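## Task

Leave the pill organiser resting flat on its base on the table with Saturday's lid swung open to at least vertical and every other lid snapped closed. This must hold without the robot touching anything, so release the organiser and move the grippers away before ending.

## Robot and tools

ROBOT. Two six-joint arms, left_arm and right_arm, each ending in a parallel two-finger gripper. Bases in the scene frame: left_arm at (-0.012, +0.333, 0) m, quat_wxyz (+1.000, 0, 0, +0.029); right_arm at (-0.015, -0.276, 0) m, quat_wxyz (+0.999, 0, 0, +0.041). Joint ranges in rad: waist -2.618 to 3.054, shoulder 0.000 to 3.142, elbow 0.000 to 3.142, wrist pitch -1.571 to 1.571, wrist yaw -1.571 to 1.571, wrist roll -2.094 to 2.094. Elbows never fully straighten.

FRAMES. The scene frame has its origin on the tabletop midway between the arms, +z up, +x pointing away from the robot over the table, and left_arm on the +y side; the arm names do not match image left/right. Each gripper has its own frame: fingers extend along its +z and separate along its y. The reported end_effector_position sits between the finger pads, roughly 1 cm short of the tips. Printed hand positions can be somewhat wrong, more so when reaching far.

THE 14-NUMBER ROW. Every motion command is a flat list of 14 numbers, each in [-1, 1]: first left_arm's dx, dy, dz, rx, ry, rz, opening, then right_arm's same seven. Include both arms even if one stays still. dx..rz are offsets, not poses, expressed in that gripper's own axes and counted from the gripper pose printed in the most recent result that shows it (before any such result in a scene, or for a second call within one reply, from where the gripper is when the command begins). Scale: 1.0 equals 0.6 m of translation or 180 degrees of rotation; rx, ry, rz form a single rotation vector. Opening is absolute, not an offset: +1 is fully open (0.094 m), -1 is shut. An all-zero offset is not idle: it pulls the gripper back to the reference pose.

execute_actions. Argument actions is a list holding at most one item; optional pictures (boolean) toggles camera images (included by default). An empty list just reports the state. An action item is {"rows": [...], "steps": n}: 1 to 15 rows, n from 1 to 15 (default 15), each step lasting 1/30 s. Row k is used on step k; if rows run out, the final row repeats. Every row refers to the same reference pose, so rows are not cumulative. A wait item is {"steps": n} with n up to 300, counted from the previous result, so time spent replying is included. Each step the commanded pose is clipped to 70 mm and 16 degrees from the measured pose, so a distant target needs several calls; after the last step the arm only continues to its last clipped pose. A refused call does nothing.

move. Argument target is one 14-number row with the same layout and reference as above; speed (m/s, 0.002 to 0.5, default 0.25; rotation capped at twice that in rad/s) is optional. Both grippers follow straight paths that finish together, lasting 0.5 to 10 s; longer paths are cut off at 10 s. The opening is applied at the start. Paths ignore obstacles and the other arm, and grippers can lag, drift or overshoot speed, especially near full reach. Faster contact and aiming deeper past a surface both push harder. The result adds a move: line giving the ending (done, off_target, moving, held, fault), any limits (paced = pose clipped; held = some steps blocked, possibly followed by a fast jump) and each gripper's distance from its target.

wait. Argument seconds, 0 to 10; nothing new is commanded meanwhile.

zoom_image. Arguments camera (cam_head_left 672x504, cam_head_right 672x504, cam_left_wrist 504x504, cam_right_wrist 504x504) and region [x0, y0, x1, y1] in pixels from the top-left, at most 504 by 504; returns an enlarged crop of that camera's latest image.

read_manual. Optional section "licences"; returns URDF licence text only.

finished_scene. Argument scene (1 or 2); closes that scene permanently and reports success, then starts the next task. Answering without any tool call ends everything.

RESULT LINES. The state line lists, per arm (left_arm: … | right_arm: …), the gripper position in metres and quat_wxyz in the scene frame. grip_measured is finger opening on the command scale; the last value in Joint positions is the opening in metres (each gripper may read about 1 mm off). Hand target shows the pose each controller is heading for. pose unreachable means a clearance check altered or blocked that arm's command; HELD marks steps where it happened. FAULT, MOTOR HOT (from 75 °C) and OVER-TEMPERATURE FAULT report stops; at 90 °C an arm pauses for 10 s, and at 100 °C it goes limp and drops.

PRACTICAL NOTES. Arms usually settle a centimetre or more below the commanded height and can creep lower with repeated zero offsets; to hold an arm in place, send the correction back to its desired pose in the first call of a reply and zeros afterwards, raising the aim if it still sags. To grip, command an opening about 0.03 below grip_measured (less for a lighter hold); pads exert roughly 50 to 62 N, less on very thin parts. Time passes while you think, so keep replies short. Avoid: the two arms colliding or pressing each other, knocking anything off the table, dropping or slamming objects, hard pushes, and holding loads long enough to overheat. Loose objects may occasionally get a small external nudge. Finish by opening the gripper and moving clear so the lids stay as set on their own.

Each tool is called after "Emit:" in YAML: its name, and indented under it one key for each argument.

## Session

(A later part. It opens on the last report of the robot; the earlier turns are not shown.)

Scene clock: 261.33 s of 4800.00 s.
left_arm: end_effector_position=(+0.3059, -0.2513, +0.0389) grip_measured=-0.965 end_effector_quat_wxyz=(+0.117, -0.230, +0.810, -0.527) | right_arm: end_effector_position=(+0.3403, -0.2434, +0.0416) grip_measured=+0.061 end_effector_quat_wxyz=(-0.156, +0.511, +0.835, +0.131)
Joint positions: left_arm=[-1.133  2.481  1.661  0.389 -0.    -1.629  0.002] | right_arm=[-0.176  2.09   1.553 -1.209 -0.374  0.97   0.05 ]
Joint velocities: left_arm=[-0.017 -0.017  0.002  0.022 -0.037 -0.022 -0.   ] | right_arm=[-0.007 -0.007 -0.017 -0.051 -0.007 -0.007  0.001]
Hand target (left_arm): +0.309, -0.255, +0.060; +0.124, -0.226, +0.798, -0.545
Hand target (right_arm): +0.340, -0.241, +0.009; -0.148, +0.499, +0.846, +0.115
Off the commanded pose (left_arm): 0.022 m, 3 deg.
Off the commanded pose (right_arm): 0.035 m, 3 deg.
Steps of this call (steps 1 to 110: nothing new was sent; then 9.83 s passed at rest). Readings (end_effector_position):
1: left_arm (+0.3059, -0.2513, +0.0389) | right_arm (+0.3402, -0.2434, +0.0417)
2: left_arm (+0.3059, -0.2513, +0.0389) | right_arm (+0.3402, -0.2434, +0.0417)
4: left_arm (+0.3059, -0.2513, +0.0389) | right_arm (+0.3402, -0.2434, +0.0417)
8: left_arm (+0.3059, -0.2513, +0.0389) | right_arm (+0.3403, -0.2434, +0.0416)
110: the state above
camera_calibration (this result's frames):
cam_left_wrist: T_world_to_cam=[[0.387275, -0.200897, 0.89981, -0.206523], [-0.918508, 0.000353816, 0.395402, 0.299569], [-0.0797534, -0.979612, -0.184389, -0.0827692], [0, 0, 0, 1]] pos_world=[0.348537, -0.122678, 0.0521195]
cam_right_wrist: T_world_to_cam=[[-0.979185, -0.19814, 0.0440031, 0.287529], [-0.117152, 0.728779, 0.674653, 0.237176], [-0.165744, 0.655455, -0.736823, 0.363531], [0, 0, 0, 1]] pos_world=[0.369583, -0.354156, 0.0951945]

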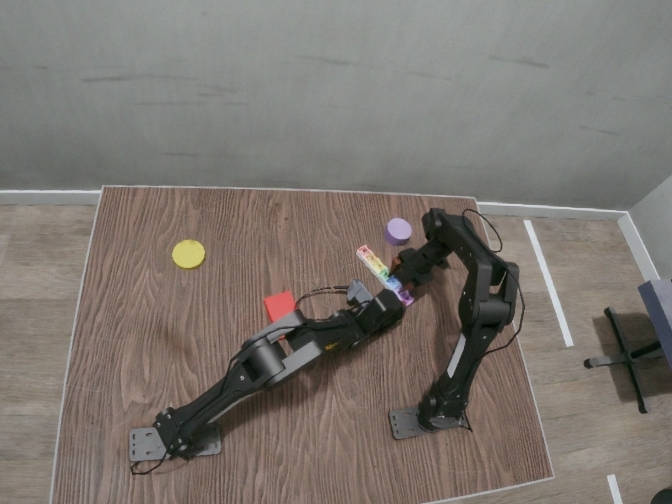

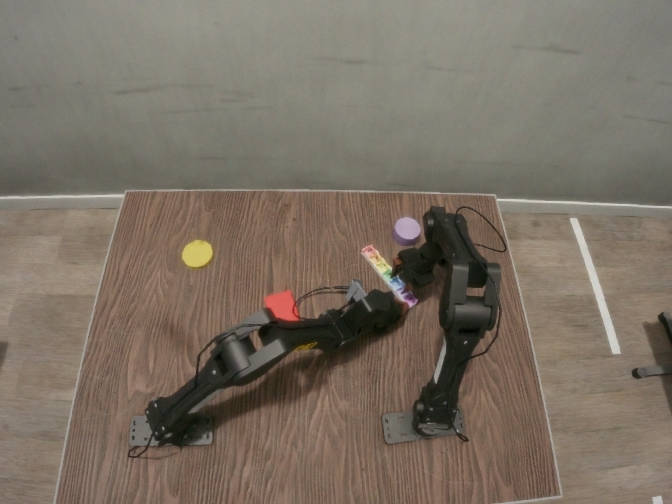

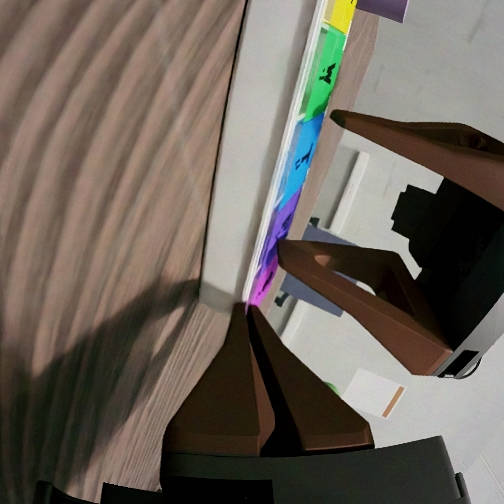

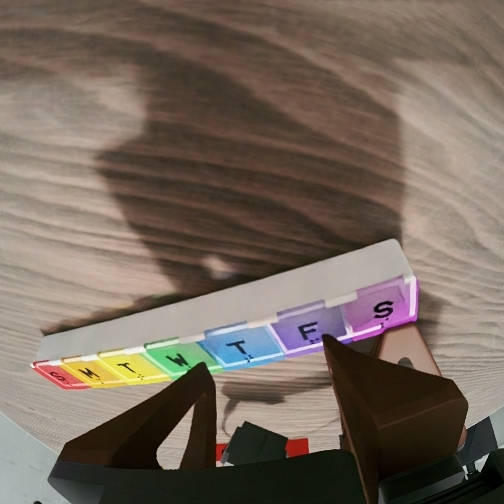

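Emit:
execute_actions:
  actions:
    - {"rows": [[0,-0.02,-0.006,0.01,0,0,-1,-0.02,0,0.06,0,-0.015,0,0.06],[0,-0.03,-0.007,0.02,0,0,-1,-0.02,0,0.06,0,-0.015,0,0.06],[0,-0.04,-0.008,0.03,0,0,-1,-0.02,0,0.06,0,-0.015,0,0.06],[0,-0.05,-0.008,0.04,0,0,-1,-0.02,0,0.06,0,-0.015,0,0.06]], "steps": 15}

Scene clock: 264.50 s of 4800.00 s.
left_arm: end_effector_position=(+0.3056, -0.2508, +0.0403) grip_measured=-0.965 end_effector_quat_wxyz=(+0.119, -0.229, +0.801, -0.540) | right_arm: end_effector_position=(+0.3399, -0.2427, +0.0416) grip_measured=+0.061 end_effector_quat_wxyz=(-0.145, +0.525, +0.828, +0.135)
Joint positions: left_arm=[-1.133  2.481  1.634  0.448 -0.    -1.632  0.002] | right_arm=[-0.174  2.059  1.511 -1.165 -0.374  1.01   0.05 ]
Joint velocities: left_arm=[-0.012 -0.002  0.007  0.022  0.081 -0.037 -0.   ] | right_arm=[-0.002  0.007 -0.002  0.037 -0.051  0.022 -0.001]
Hand target (left_arm): +0.310, -0.257, +0.068; +0.131, -0.222, +0.776, -0.576
Hand target (right_arm): +0.339, -0.240, +0.007; -0.139, +0.513, +0.839, +0.118
Off the commanded pose (left_arm): 0.029 m, 5 deg.
Off the commanded pose (right_arm): 0.038 m, 3 deg.
Steps of this call (steps 1 to 80: nothing new was sent; steps 81 to 95: all 15 steps of this action). Readings (end_effector_position):
81: left_arm (+0.3059, -0.2513, +0.0390) | right_arm (+0.3400, -0.2434, +0.0414)
82: left_arm (+0.3059, -0.2514, +0.0392) | right_arm (+0.3399, -0.2433, +0.0416)
84: left_arm (+0.3059, -0.2514, +0.0399) | right_arm (+0.3398, -0.2428, +0.0417)
88: left_arm (+0.3057, -0.2509, +0.0404) | right_arm (+0.3398, -0.2427, +0.0416)
95: the state above
camera_calibration (this result's frames):
cam_left_wrist: T_world_to_cam=[[0.37623, -0.173509, 0.910135, -0.197747], [-0.923382, 0.0106427, 0.383735, 0.303329], [-0.0762678, -0.984775, -0.156211, -0.0855697], [0, 0, 0, 1]] pos_world=[0.34796, -0.121806, 0.0502111]
cam_right_wrist: T_world_to_cam=[[-0.98608, -0.163856, 0.0282426, 0.298609], [-0.103408, 0.737364, 0.667533, 0.234312], [-0.130205, 0.65532, -0.744044, 0.351102], [0, 0, 0, 1]] pos_world=[0.364398, -0.353929, 0.0963905]

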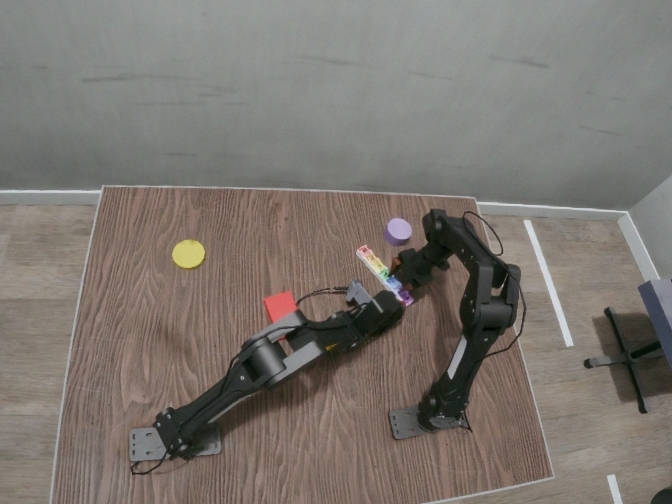

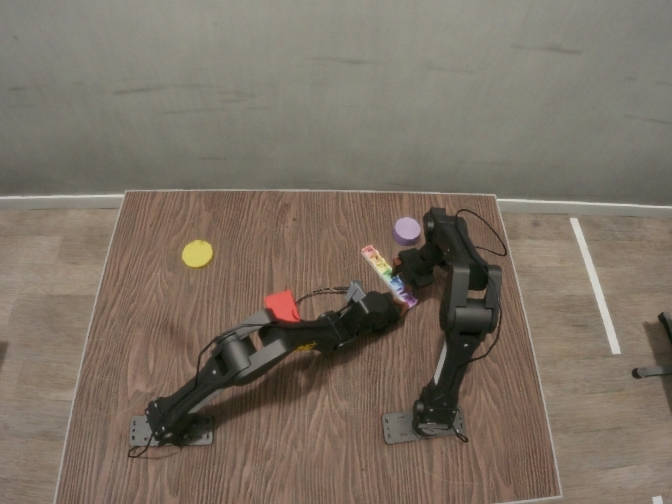

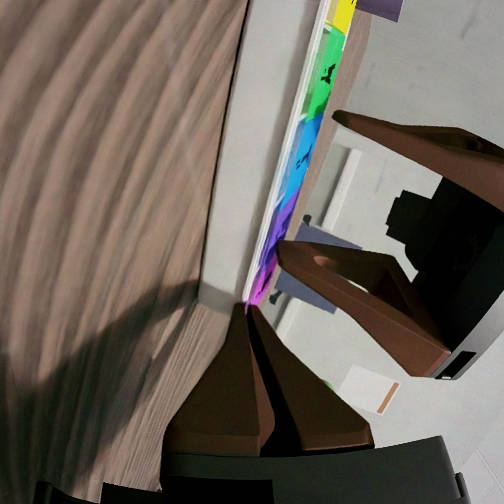

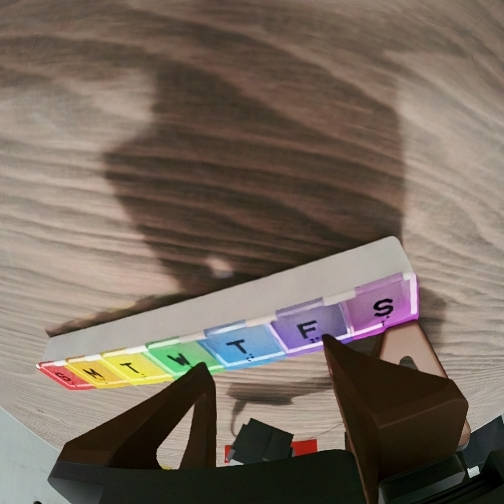

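Emit:
execute_actions:
  actions:
    - {"rows": [[0,-0.05,-0.008,0.03,0,0,-1,-0.01,0,0.06,0,0,0,0.06]], "steps": 15}

Scene clock: 269.23 s of 4800.00 s.
left_arm: end_effector_position=(+0.3056, -0.2508, +0.0403) grip_measured=-0.965 end_effector_quat_wxyz=(+0.119, -0.230, +0.801, -0.540) | right_arm: end_effector_position=(+0.3394, -0.2371, +0.0421) grip_measured=+0.061 end_effector_quat_wxyz=(-0.149, +0.534, +0.819, +0.150)
Joint positions: left_arm=[-1.133  2.481  1.634  0.448 -0.    -1.634  0.002] | right_arm=[-0.174  2.048  1.488 -1.143 -0.407  1.036  0.05 ]
Joint velocities: left_arm=[ 0.007 -0.002 -0.007 -0.007 -0.051  0.037 -0.002] | right_arm=[-0.007  0.012 -0.037 -0.081  0.037 -0.022  0.   ]
Hand target (left_arm): +0.310, -0.256, +0.070; +0.130, -0.223, +0.775, -0.576
Hand target (right_arm): +0.337, -0.234, +0.009; -0.147, +0.524, +0.828, +0.134
Off the commanded pose (left_arm): 0.030 m, 5 deg.
Off the commanded pose (right_arm): 0.036 m, 2 deg.
Steps of this call (steps 1 to 90: nothing new was sent; then 1.23 s passed at rest; steps 91 to 105: all 15 steps of this action). Readings (end_effector_position):
91: left_arm (+0.3056, -0.2508, +0.0403) | right_arm (+0.3398, -0.2423, +0.0415)
92: left_arm (+0.3056, -0.2508, +0.0403) | right_arm (+0.3395, -0.2414, +0.0416)
94: left_arm (+0.3056, -0.2508, +0.0403) | right_arm (+0.3392, -0.2399, +0.0418)
98: left_arm (+0.3056, -0.2508, +0.0403) | right_arm (+0.3393, -0.2383, +0.0420)
105: the state above
camera_calibration (this result's frames):
cam_left_wrist: T_world_to_cam=[[0.377765, -0.172468, 0.909697, -0.197937], [-0.922795, 0.0102814, 0.385153, 0.303002], [-0.0757795, -0.984962, -0.155268, -0.0858037], [0, 0, 0, 1]] pos_world=[0.34788, -0.121766, 0.0500376]
cam_right_wrist: T_world_to_cam=[[-0.990393, -0.136613, 0.0214392, 0.307166], [-0.0844071, 0.720018, 0.688803, 0.218385], [-0.109536, 0.680375, -0.724632, 0.345868], [0, 0, 0, 1]] pos_world=[0.360533, -0.350599, 0.0936179]

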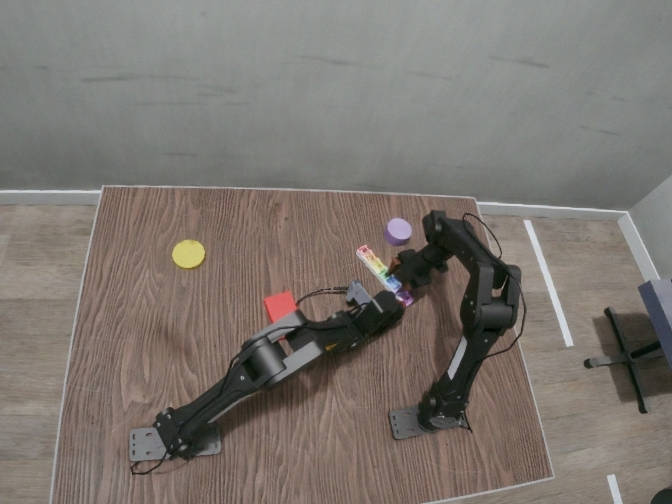

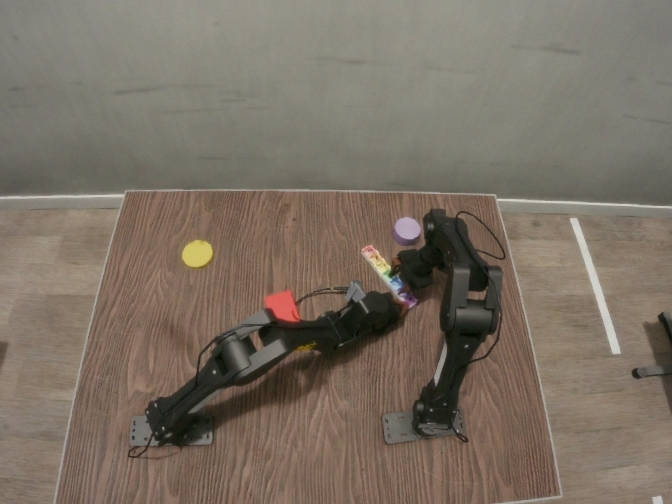

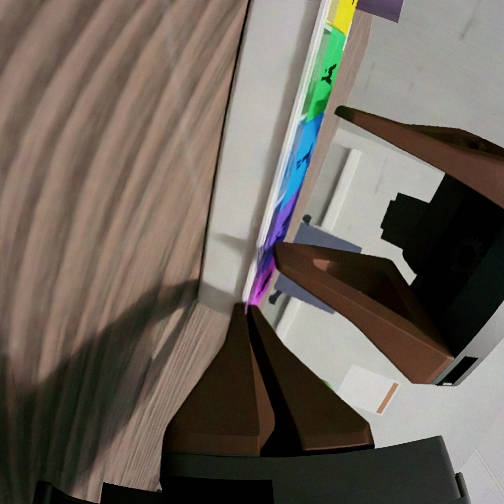

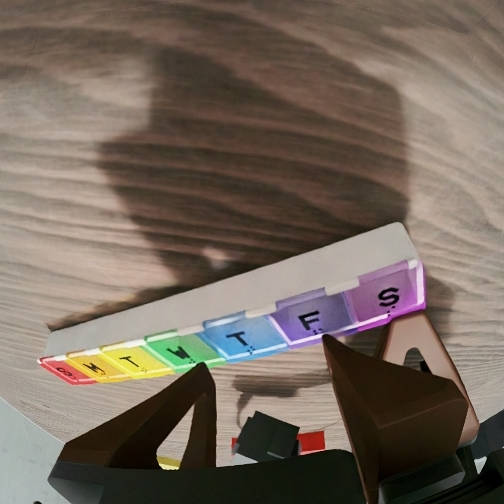

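Emit:
execute_actions:
  actions:
    - {"rows": [[0,-0.03,-0.005,0,0,0,-1,0,0,-0.03,0,0,0,0.06],[0,-0.03,-0.005,0,0,0,-1,0,0,-0.03,0,0,0,0.06],[0,-0.03,-0.005,0,0,0,-1,-0.01,0,-0.03,0,0,0,0.06],[0,-0.03,-0.005,0,0,0,-1,-0.025,0,-0.025,0,0,0,0.06],[0,-0.03,-0.005,0,0,0,-1,-0.025,0,-0.025,0,0,0,0.06],[0,-0.03,-0.005,0,0,0,-1,-0.025,0,-0.02,0,0,0,0.06],[0,-0.03,-0.005,0,0,0,-1,-0.025,0,-0.02,0,0,0,0.06]], "steps": 15}

Scene clock: 277.07 s of 4800.00 s.
left_arm: end_effector_position=(+0.3050, -0.2498, +0.0375) grip_measured=-0.966 end_effector_quat_wxyz=(+0.117, -0.232, +0.804, -0.535) | right_arm: end_effector_position=(+0.3402, -0.2499, +0.0440) grip_measured=+0.061 end_effector_quat_wxyz=(-0.158, +0.538, +0.814, +0.155)
Joint positions: left_arm=[-1.133  2.481  1.634  0.436 -0.    -1.636  0.002] | right_arm=[-0.215  2.069  1.521 -1.184 -0.418  0.999  0.05 ]
Joint velocities: left_arm=[ 0.012 -0.012 -0.007 -0.037  0.007 -0.007  0.001] | right_arm=[ 0.002 -0.012 -0.007 -0.007 -0.007  0.007 -0.001]
Hand target (left_arm): +0.308, -0.254, +0.058; +0.119, -0.230, +0.800, -0.541
Hand target (right_arm): +0.346, -0.254, +0.047; -0.149, +0.534, +0.818, +0.151
Off the commanded pose (left_arm): 0.021 m, 1 deg.
Off the commanded pose (right_arm): 0.008 m, 1 deg.
Steps of this call (steps 1 to 90: nothing new was sent; then 4.33 s passed at rest; steps 91 to 105: all 15 steps of this action). Readings (end_effector_position):
91: left_arm (+0.3053, -0.2503, +0.0388) | right_arm (+0.3395, -0.2371, +0.0443)
92: left_arm (+0.3051, -0.2498, +0.0376) | right_arm (+0.3388, -0.2375, +0.0452)
94: left_arm (+0.3050, -0.2498, +0.0375) | right_arm (+0.3381, -0.2402, +0.0463)
98: left_arm (+0.3050, -0.2498, +0.0375) | right_arm (+0.3406, -0.2487, +0.0439)
105: the state above
camera_calibration (this result's frames):
cam_left_wrist: T_world_to_cam=[[0.384263, -0.181375, 0.905232, -0.199043], [-0.920064, 0.00581719, 0.391725, 0.301345], [-0.0763149, -0.983397, -0.164641, -0.0843376], [0, 0, 0, 1]] pos_world=[0.347305, -0.120792, 0.0482502]
cam_right_wrist: T_world_to_cam=[[-0.991376, -0.127183, 0.0316091, 0.308484], [-0.0685337, 0.708721, 0.702152, 0.217471], [-0.111704, 0.69393, -0.711325, 0.359614], [0, 0, 0, 1]] pos_world=[0.360898, -0.364439, 0.093354]

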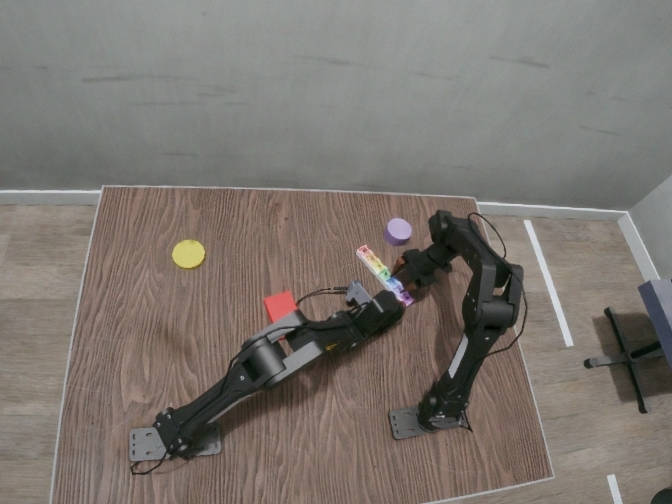

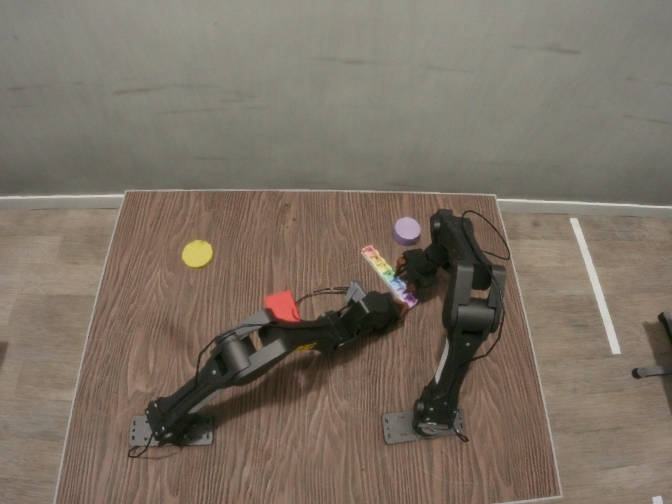

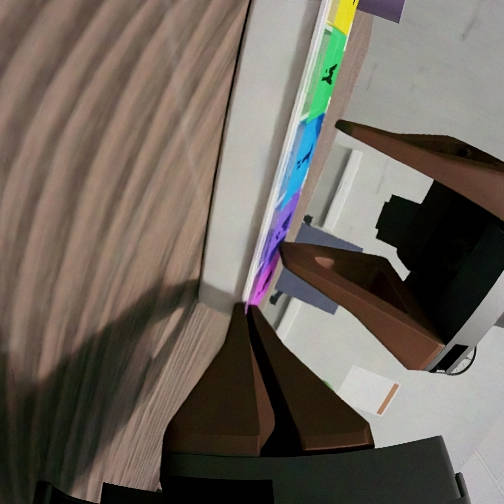

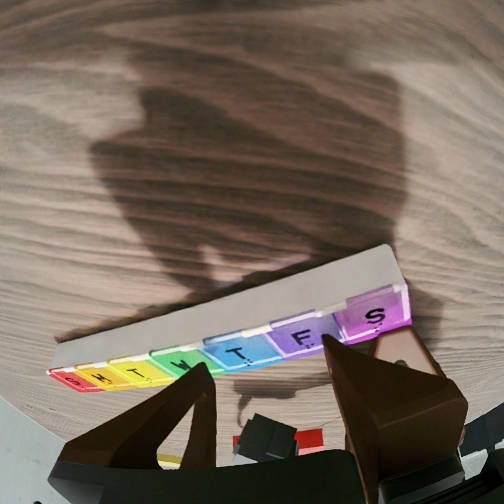

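Emit:
execute_actions:
  actions:
    - {"rows": [[0,-0.02,-0.006,0.01,0,0,-1,-0.005,0,0.015,0,0,0,0.06],[0,-0.02,-0.006,0.01,0,0,-1,-0.005,0,0.025,0,0,0,0.06],[0,-0.02,-0.006,0.01,0,0,-1,-0.01,0,0.035,0,0,0,0.06],[0,-0.02,-0.006,0.01,0,0,-1,-0.015,0,0.045,0,-0.01,0,0.06],[0,-0.02,-0.006,0.01,0,0,-1,-0.02,0,0.055,0,-0.015,0,0.06],[0,-0.02,-0.006,0.01,0,0,-1,-0.02,0,0.055,0,-0.015,0,0.06],[0,-0.03,-0.007,0.02,0,0,-1,-0.02,0,0.055,0,-0.015,0,0.06],[0,-0.04,-0.008,0.03,0,0,-1,-0.02,0,0.055,0,-0.015,0,0.06],[0,-0.06,-0.01,0.04,0,0,-1,-0.02,0,0.055,0,-0.015,0,0.06]], "steps": 15}

Emit:
zoom_image:
  camera: "cam_left_wrist"
  region: [170, 200, 370, 400]

Emit:
zoom_image:
  camera: "cam_right_wrist"
  region: [250, 240, 480, 420]

Scene clock: 284.27 s of 4800.00 s.
left_arm: end_effector_position=(+0.3052, -0.2501, +0.0403) grip_measured=-0.966 end_effector_quat_wxyz=(+0.119, -0.230, +0.797, -0.546) | right_arm: end_effector_position=(+0.3398, -0.2479, +0.0422) grip_measured=+0.061 end_effector_quat_wxyz=(-0.153, +0.551, +0.805, +0.158)
Joint positions: left_arm=[-1.133  2.481  1.62   0.476 -0.    -1.637  0.002] | right_arm=[-0.212  2.05   1.486 -1.146 -0.423  1.039  0.05 ]
Joint velocities: left_arm=[-0.017 -0.022 -0.007  0.051  0.081 -0.007  0.001] | right_arm=[-0.012  0.002 -0.012  0.007  0.022  0.066  0.001]
Hand target (left_arm): +0.310, -0.256, +0.073; +0.131, -0.223, +0.769, -0.584
Hand target (right_arm): +0.340, -0.246, +0.012; -0.142, +0.541, +0.817, +0.141
Off the commanded pose (left_arm): 0.034 m, 6 deg.
Off the commanded pose (right_arm): 0.033 m, 3 deg.
Steps of this call (steps 1 to 90: nothing new was sent; then 3.70 s passed at rest; steps 91 to 105: all 15 steps of this action). Readings (end_effector_position):
91: left_arm (+0.3052, -0.2501, +0.0382) | right_arm (+0.3402, -0.2498, +0.0441)
92: left_arm (+0.3054, -0.2504, +0.0389) | right_arm (+0.3403, -0.2498, +0.0437)
94: left_arm (+0.3054, -0.2504, +0.0389) | right_arm (+0.3399, -0.2493, +0.0424)
98: left_arm (+0.3054, -0.2504, +0.0394) | right_arm (+0.3399, -0.2488, +0.0422)
105: the state above
camera_calibration (this result's frames):
cam_left_wrist: T_world_to_cam=[[0.374426, -0.160101, 0.913331, -0.193765], [-0.924295, 0.0142206, 0.381414, 0.304191], [-0.0740529, -0.986998, -0.142656, -0.0866425], [0, 0, 0, 1]] pos_world=[0.347297, -0.120864, 0.0485889]
cam_right_wrist: T_world_to_cam=[[-0.995231, -0.0939499, 0.0262423, 0.318152], [-0.0487278, 0.71188, 0.700609, 0.211452], [-0.0845035, 0.695989, -0.713063, 0.348171], [0, 0, 0, 1]] pos_world=[0.35636, -0.362961, 0.0917735]

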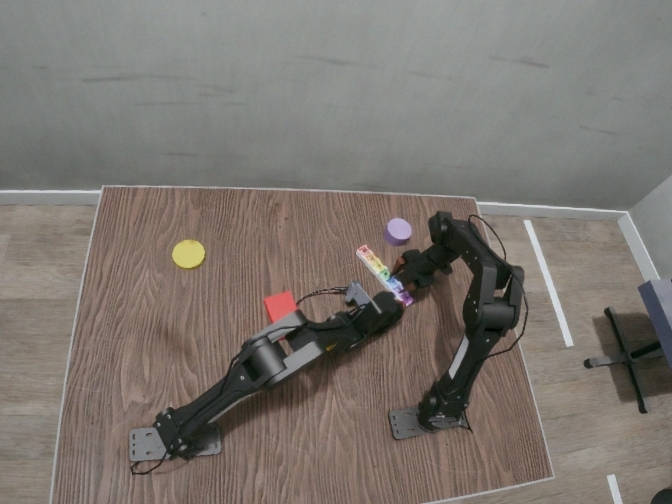

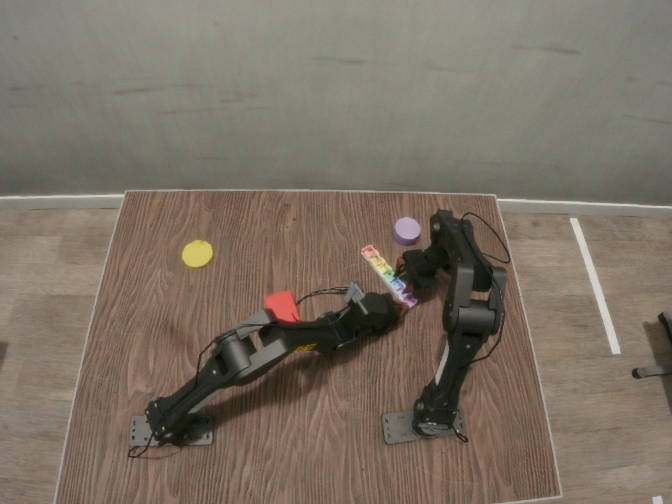

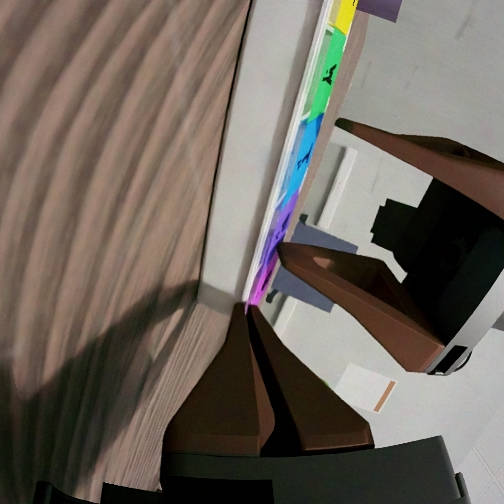

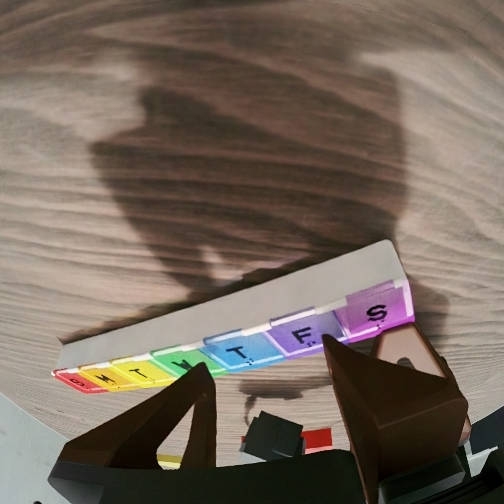

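Region (170, 200, 370, 400) of cam_left_wrist's 504x504 image, scaled by 2.520, with more detail than that image has.

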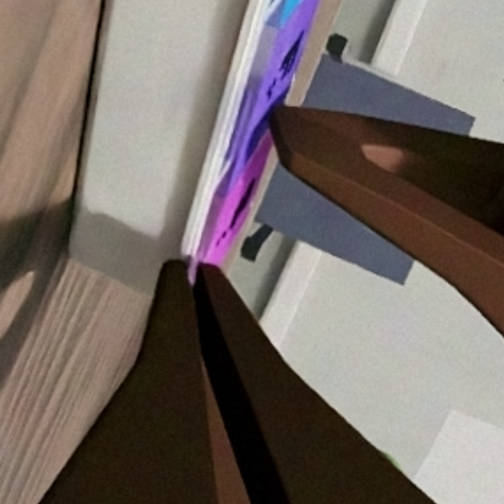

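Region (250, 240, 480, 420) of cam_right_wrist's 504x504 image, scaled by 2.191, with more detail than that image has; it fills the top 394 rows of this view, and the rest is white.

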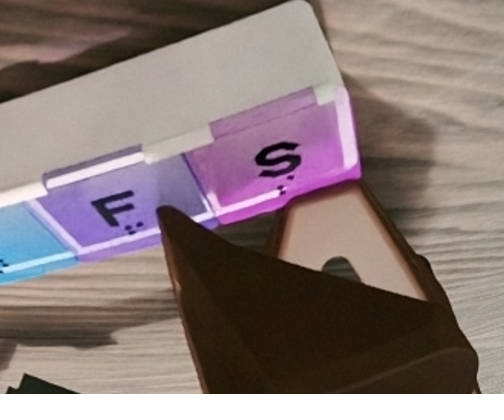

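Emit:
execute_actions:
  actions:
    - {"rows": [[0,-0.04,-0.008,0.01,0,0,-1,-0.02,0,0.055,0,-0.015,0,0.06],[0,-0.05,-0.01,0.01,0,0,-1,-0.02,0,0.055,0,-0.015,0,0.06],[0,-0.06,-0.012,0.01,0,0,-1,-0.02,0,0.055,0,-0.015,0,0.06],[0,-0.07,-0.014,0.01,0,0,-1,-0.02,0,0.055,0,-0.015,0,0.06],[0,-0.08,-0.016,0.01,0,0,-1,-0.02,0,0.055,0,-0.015,0,0.06],[0,-0.09,-0.018,0.01,0,0,-1,-0.02,0,0.055,0,-0.015,0,0.06],[0,-0.10,-0.02,0.01,0,0,-1,-0.02,0,0.055,0,-0.015,0,0.06]], "steps": 15}

Scene clock: 290.53 s of 4800.00 s.
left_arm: end_effector_position=(+0.3077, -0.2530, +0.0610) grip_measured=-0.992 end_effector_quat_wxyz=(+0.116, -0.235, +0.804, -0.534) | right_arm: end_effector_position=(+0.3393, -0.2446, +0.0419) grip_measured=+0.061 end_effector_quat_wxyz=(-0.149, +0.564, +0.796, +0.162)
Joint positions: left_arm=[-1.132  2.444  1.676  0.353 -0.001 -1.641  0.   ] | right_arm=[-0.206  2.03   1.456 -1.114 -0.429  1.084  0.05 ]
Joint velocities: left_arm=[-0.007 -0.002 -0.012 -0.11  -0.007 -0.095 -0.001] | right_arm=[ 0.002  0.017 -0.022 -0.051 -0.037  0.022 -0.   ]
Hand target (left_arm): +0.313, -0.258, +0.100; +0.123, -0.228, +0.788, -0.558
Hand target (right_arm): +0.340, -0.244, +0.010; -0.137, +0.554, +0.809, +0.144
Off the commanded pose (left_arm): 0.040 m, 4 deg.
Off the commanded pose (right_arm): 0.035 m, 3 deg.
Steps of this call (steps 1 to 90: nothing new was sent; then 2.77 s passed at rest; steps 91 to 105: all 15 steps of this action). Readings (end_effector_position):
91: left_arm (+0.3050, -0.2497, +0.0394) | right_arm (+0.3397, -0.2478, +0.0419)
92: left_arm (+0.3048, -0.2493, +0.0382) | right_arm (+0.3398, -0.2477, +0.0420)
94: left_arm (+0.3049, -0.2495, +0.0391) | right_arm (+0.3398, -0.2473, +0.0420)
98: left_arm (+0.3048, -0.2494, +0.0415) | right_arm (+0.3399, -0.2465, +0.0421)
105: the state above
camera_calibration (this result's frames):
cam_left_wrist: T_world_to_cam=[[0.390494, -0.181257, 0.902585, -0.223666], [-0.917646, 0.00191202, 0.397394, 0.292532], [-0.0737563, -0.983434, -0.165583, -0.0841387], [0, 0, 0, 1]] pos_world=[0.349575, -0.123845, 0.0716951]
cam_right_wrist: T_world_to_cam=[[-0.997979, -0.0593949, 0.0226081, 0.32753], [-0.0265298, 0.712614, 0.701054, 0.201922], [-0.0577499, 0.699037, -0.71275, 0.337322], [0, 0, 0, 1]] pos_world=[0.351705, -0.360239, 0.0914631]

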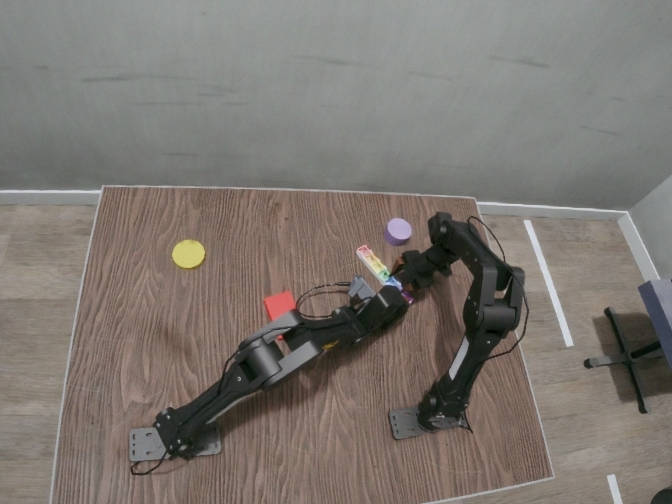

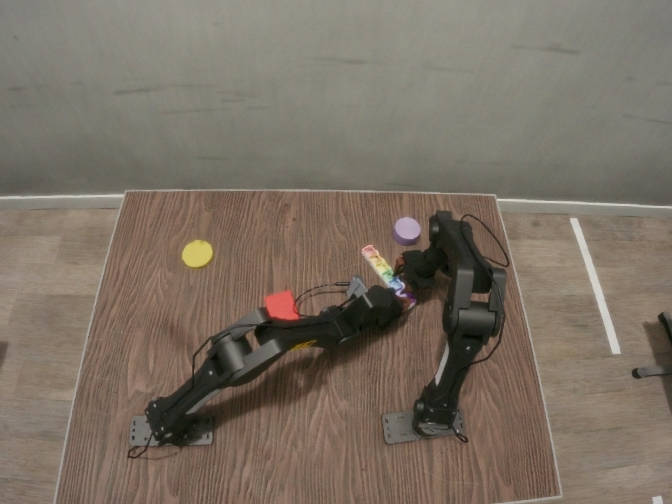

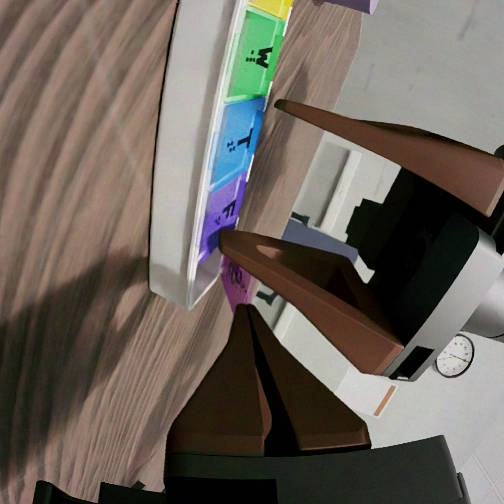

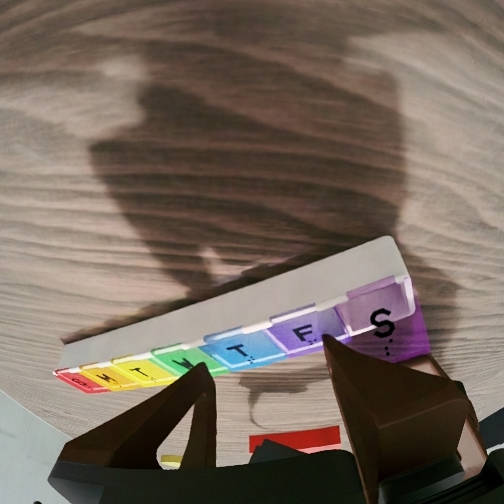

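Emit:
execute_actions:
  actions: []

Emit:
zoom_image:
  camera: "cam_left_wrist"
  region: [100, 150, 400, 450]

Scene clock: 293.63 s of 4800.00 s.
left_arm: end_effector_position=(+0.3076, -0.2527, +0.0603) grip_measured=-0.992 end_effector_quat_wxyz=(+0.116, -0.235, +0.805, -0.533) | right_arm: end_effector_position=(+0.3393, -0.2446, +0.0419) grip_measured=+0.061 end_effector_quat_wxyz=(-0.149, +0.565, +0.795, +0.162)
Joint positions: left_arm=[-1.132  2.444  1.676  0.35  -0.001 -1.641  0.   ] | right_arm=[-0.206  2.03   1.456 -1.114 -0.429  1.085  0.05 ]
Joint velocities: left_arm=[ 0.002  0.012 -0.007  0.066  0.007  0.022  0.001] | right_arm=[-0.007 -0.007 -0.007  0.066 -0.007 -0.022 -0.001]
Hand target (left_arm): +0.313, -0.258, +0.100; +0.123, -0.228, +0.788, -0.558
Hand target (right_arm): +0.340, -0.244, +0.010; -0.137, +0.554, +0.809, +0.144
Off the commanded pose (left_arm): 0.041 m, 4 deg.
Off the commanded pose (right_arm): 0.035 m, 3 deg.
Steps of this call (steps 1 to 90: nothing new was sent; then 0.10 s passed at rest). Readings (end_effector_position):
1: left_arm (+0.3076, -0.2528, +0.0606) | right_arm (+0.3393, -0.2446, +0.0419)
2: left_arm (+0.3076, -0.2528, +0.0605) | right_arm (+0.3393, -0.2446, +0.0419)
4: left_arm (+0.3076, -0.2527, +0.0603) | right_arm (+0.3393, -0.2446, +0.0419)
8: left_arm (+0.3076, -0.2527, +0.0603) | right_arm (+0.3393, -0.2446, +0.0419)
90: the state above
camera_calibration (this result's frames):
cam_left_wrist: T_world_to_cam=[[0.391807, -0.183677, 0.901526, -0.223885], [-0.917067, 0.000844307, 0.398733, 0.292144], [-0.0739991, -0.982986, -0.168113, -0.0836583], [0, 0, 0, 1]] pos_world=[0.349445, -0.123604, 0.0712869]
cam_right_wrist: T_world_to_cam=[[-0.998044, -0.0580179, 0.0232622, 0.327862], [-0.0250918, 0.712708, 0.701012, 0.201458], [-0.0572504, 0.699057, -0.71277, 0.337158], [0, 0, 0, 1]] pos_world=[0.351578, -0.360252, 0.0914646]

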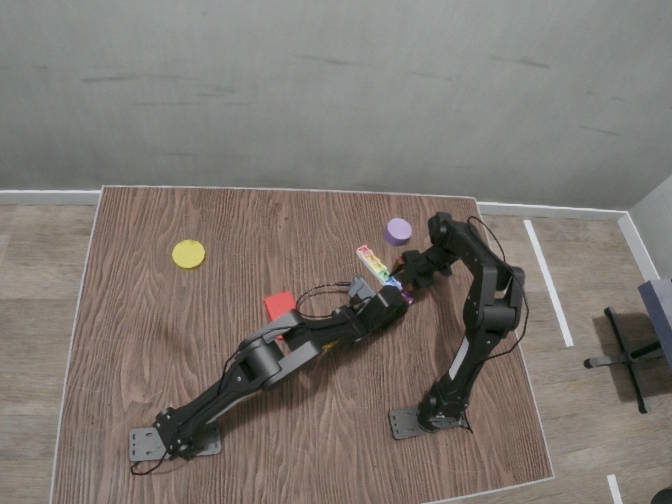

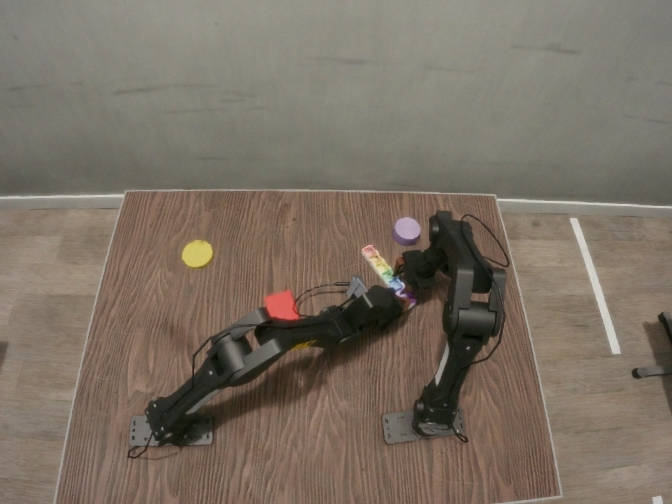

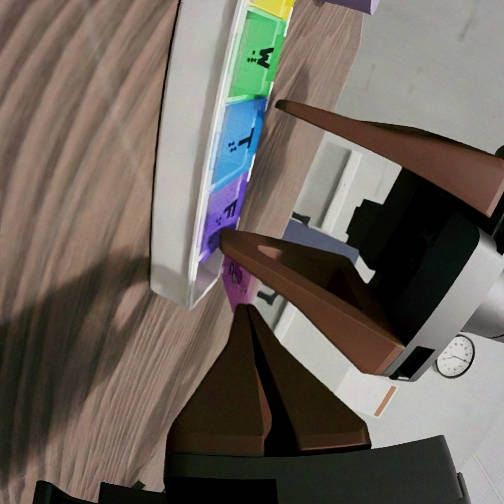

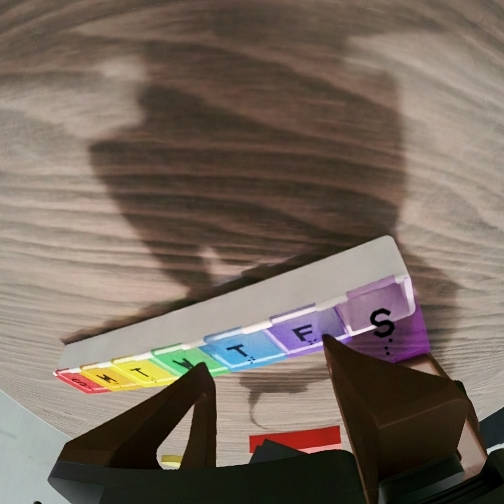

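Region (100, 150, 400, 450) of cam_left_wrist's 504x504 image, scaled by 1.680, with more detail than that image has.

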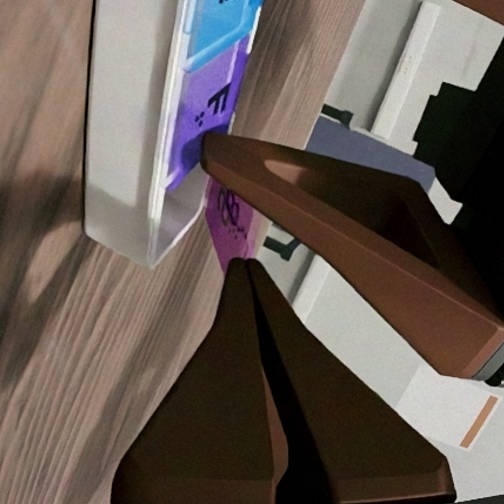

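Emit:
execute_actions:
  actions:
    - {"rows": [[0,-0.012,0,0,0,0,-1,0,0.01,-0.02,0,0,0,0.06],[0,-0.012,0,0,0,0,-1,0,0.02,-0.025,0,0,0,0.06],[0,-0.012,0,0,0,0,-1,0,0.03,-0.025,0,0,0,0.06],[0,-0.012,0,0,0,0,-1,-0.005,0.045,-0.025,0,0,0,0.06]], "steps": 15}

Scene clock: 303.03 s of 4800.00 s.
left_arm: end_effector_position=(+0.3064, -0.2508, +0.0553) grip_measured=-0.992 end_effector_quat_wxyz=(+0.112, -0.238, +0.810, -0.524) | right_arm: end_effector_position=(+0.3615, -0.2474, +0.0467) grip_measured=+0.061 end_effector_quat_wxyz=(-0.154, +0.567, +0.793, +0.160)
Joint positions: left_arm=[-1.132  2.444  1.676  0.328 -0.    -1.645  0.   ] | right_arm=[-0.206  2.116  1.605 -1.188 -0.431  1.088  0.05 ]
Joint velocities: left_arm=[-0.007 -0.002 -0.007 -0.037 -0.022  0.007 -0.001] | right_arm=[-0.007 -0.012 -0.007 -0.095  0.066 -0.022 -0.   ]
Hand target (left_arm): +0.309, -0.255, +0.067; +0.116, -0.235, +0.805, -0.533
Hand target (right_arm): +0.366, -0.245, +0.057; -0.149, +0.565, +0.795, +0.162
Off the commanded pose (left_arm): 0.013 m, 1 deg.
Off the commanded pose (right_arm): 0.011 m, 1 deg.
Steps of this call (steps 1 to 90: nothing new was sent; then 5.90 s passed at rest; steps 91 to 105: all 15 steps of this action). Readings (end_effector_position):
91: left_arm (+0.3075, -0.2526, +0.0599) | right_arm (+0.3394, -0.2446, +0.0441)
92: left_arm (+0.3073, -0.2523, +0.0592) | right_arm (+0.3400, -0.2447, +0.0451)
94: left_arm (+0.3068, -0.2514, +0.0569) | right_arm (+0.3463, -0.2454, +0.0472)
98: left_arm (+0.3065, -0.2509, +0.0556) | right_arm (+0.3648, -0.2478, +0.0479)
105: the state above
camera_calibration (this result's frames):
cam_left_wrist: T_world_to_cam=[[0.404734, -0.198932, 0.892534, -0.225832], [-0.911315, -0.00719771, 0.411647, 0.288531], [-0.0754656, -0.979987, -0.184203, -0.0805807], [0, 0, 0, 1]] pos_world=[0.348264, -0.121817, 0.0679469]
cam_right_wrist: T_world_to_cam=[[-0.997943, -0.0543603, 0.0339865, 0.350054], [-0.0147621, 0.710722, 0.703318, 0.196262], [-0.0623875, 0.701369, -0.710063, 0.346074], [0, 0, 0, 1]] pos_world=[0.373822, -0.363184, 0.0958022]

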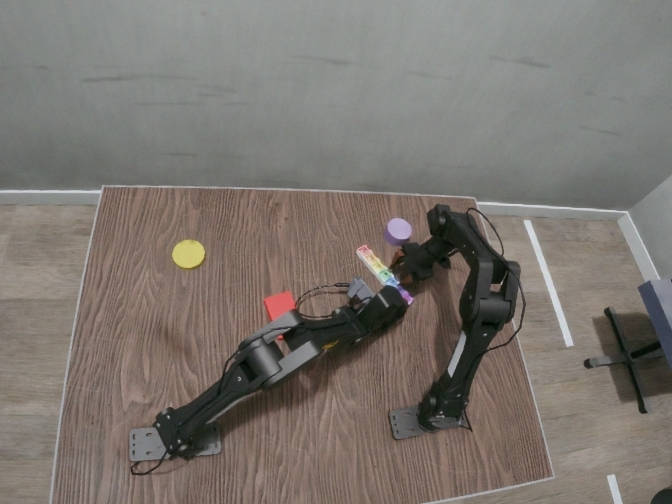

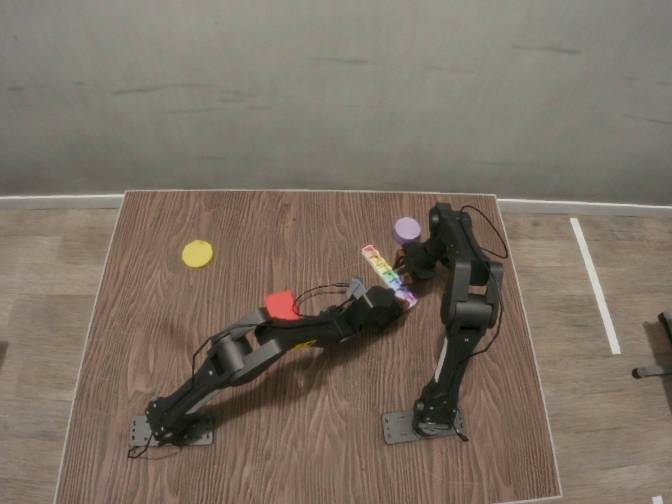

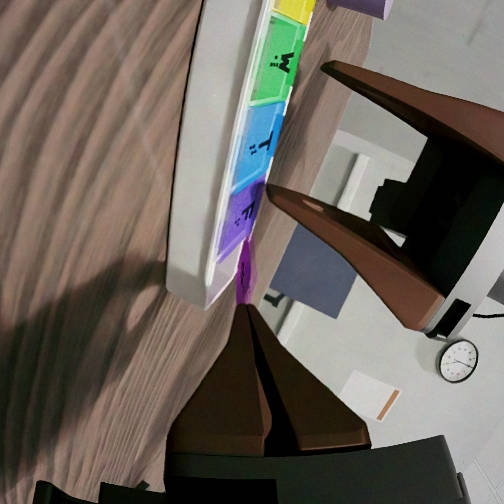

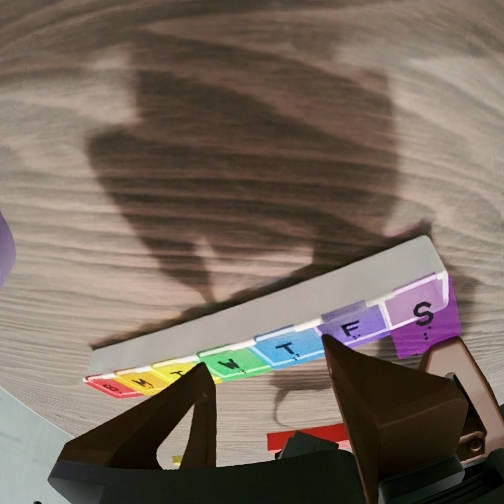

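Emit:
execute_actions:
  actions:
    - {"rows": [[0,-0.02,0,0.01,0,0,-1,0,0,0.015,0,0,0,0.06],[0,-0.02,0,0.01,0,0,-1,0,0,0.025,0,0,0,0.06],[0,-0.02,0,0.01,0,0,-1,0,0,0.03,0,0,0,0.06],[0,-0.025,0.004,0.015,0,0,-1,-0.005,0,0.035,0,0,0,0.06],[0,-0.03,0.008,0.015,0,0,-1,-0.005,0,0.035,0,0,0,0.06],[0,-0.035,0.01,0.015,0,0,-1,-0.005,0,0.035,0,0,0,0.06],[0,-0.04,0.012,0.015,0,0,-1,-0.005,0,0.035,0,0,0,0.06],[0,-0.045,0.014,0.015,0,0,-1,-0.005,0,0.035,0,0,0,0.06],[0,-0.05,0.016,0.015,0,0,-1,-0.005,0,0.035,0,0,0,0.06]], "steps": 15}

Scene clock: 309.17 s of 4800.00 s.
left_arm: end_effector_position=(+0.3135, -0.2625, +0.0668) grip_measured=-0.992 end_effector_quat_wxyz=(+0.115, -0.239, +0.803, -0.533) | right_arm: end_effector_position=(+0.3621, -0.2443, +0.0437) grip_measured=+0.061 end_effector_quat_wxyz=(-0.156, +0.572, +0.788, +0.166)
Joint positions: left_arm=[-1.132  2.472  1.758  0.297 -0.004 -1.649  0.   ] | right_arm=[-0.204  2.116  1.589 -1.165 -0.445  1.105  0.05 ]
Joint velocities: left_arm=[-0.022 -0.017  0.042 -0.051  0.051  0.022 -0.001] | right_arm=[ 0.002 -0.002  0.012 -0.066  0.051 -0.022 -0.001]
Hand target (left_arm): +0.318, -0.268, +0.078; +0.118, -0.235, +0.798, -0.543
Hand target (right_arm): +0.361, -0.241, +0.027; -0.155, +0.567, +0.793, +0.160
Off the commanded pose (left_arm): 0.014 m, 1 deg.
Off the commanded pose (right_arm): 0.018 m, 1 deg.
Steps of this call (steps 1 to 90: nothing new was sent; then 2.63 s passed at rest; steps 91 to 105: all 15 steps of this action). Readings (end_effector_position):
91: left_arm (+0.3064, -0.2508, +0.0553) | right_arm (+0.3601, -0.2472, +0.0468)
92: left_arm (+0.3064, -0.2508, +0.0553) | right_arm (+0.3607, -0.2471, +0.0456)
94: left_arm (+0.3064, -0.2509, +0.0556) | right_arm (+0.3606, -0.2455, +0.0436)
98: left_arm (+0.3085, -0.2547, +0.0582) | right_arm (+0.3615, -0.2446, +0.0436)
105: the state above
camera_calibration (this result's frames):
cam_left_wrist: T_world_to_cam=[[0.396751, -0.177669, 0.900568, -0.23382], [-0.915335, -0.00290418, 0.402684, 0.29318], [-0.0689289, -0.984086, -0.163779, -0.0938943], [0, 0, 0, 1]] pos_world=[0.354654, -0.133091, 0.077134]
cam_right_wrist: T_world_to_cam=[[-0.998635, -0.0406213, 0.032819, 0.354601], [-0.00518872, 0.702518, 0.711647, 0.19043], [-0.051964, 0.710506, -0.70177, 0.339944], [0, 0, 0, 1]] pos_world=[0.37277, -0.360908, 0.0914064]

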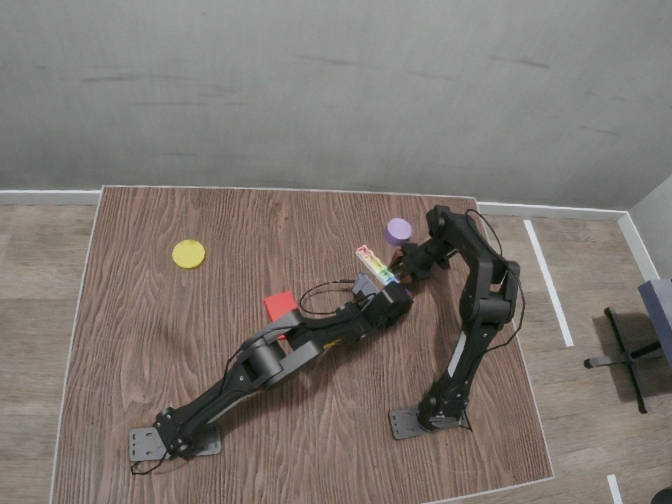

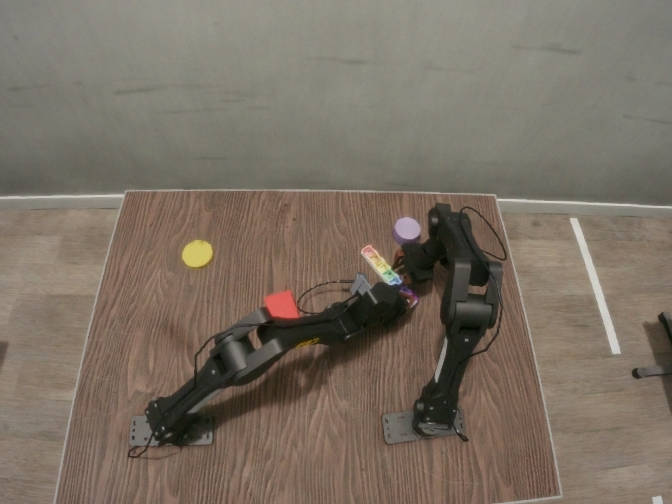

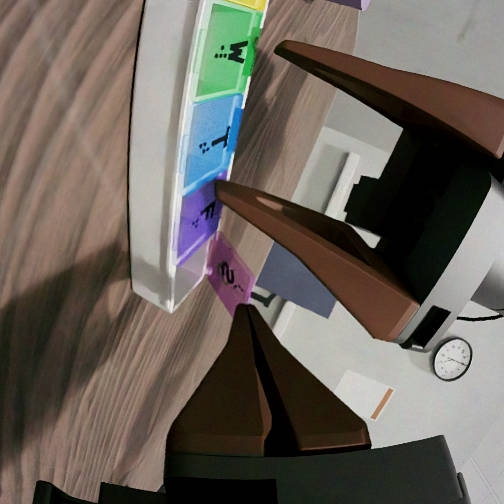

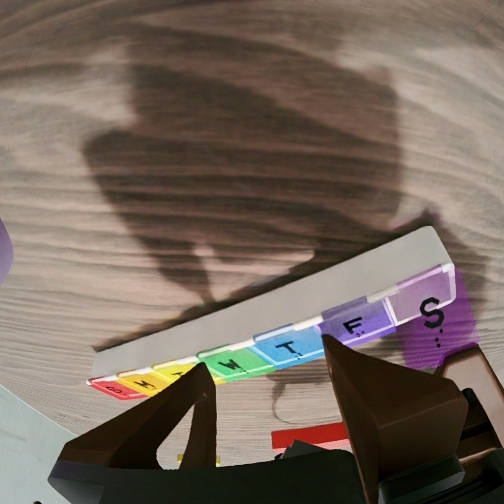

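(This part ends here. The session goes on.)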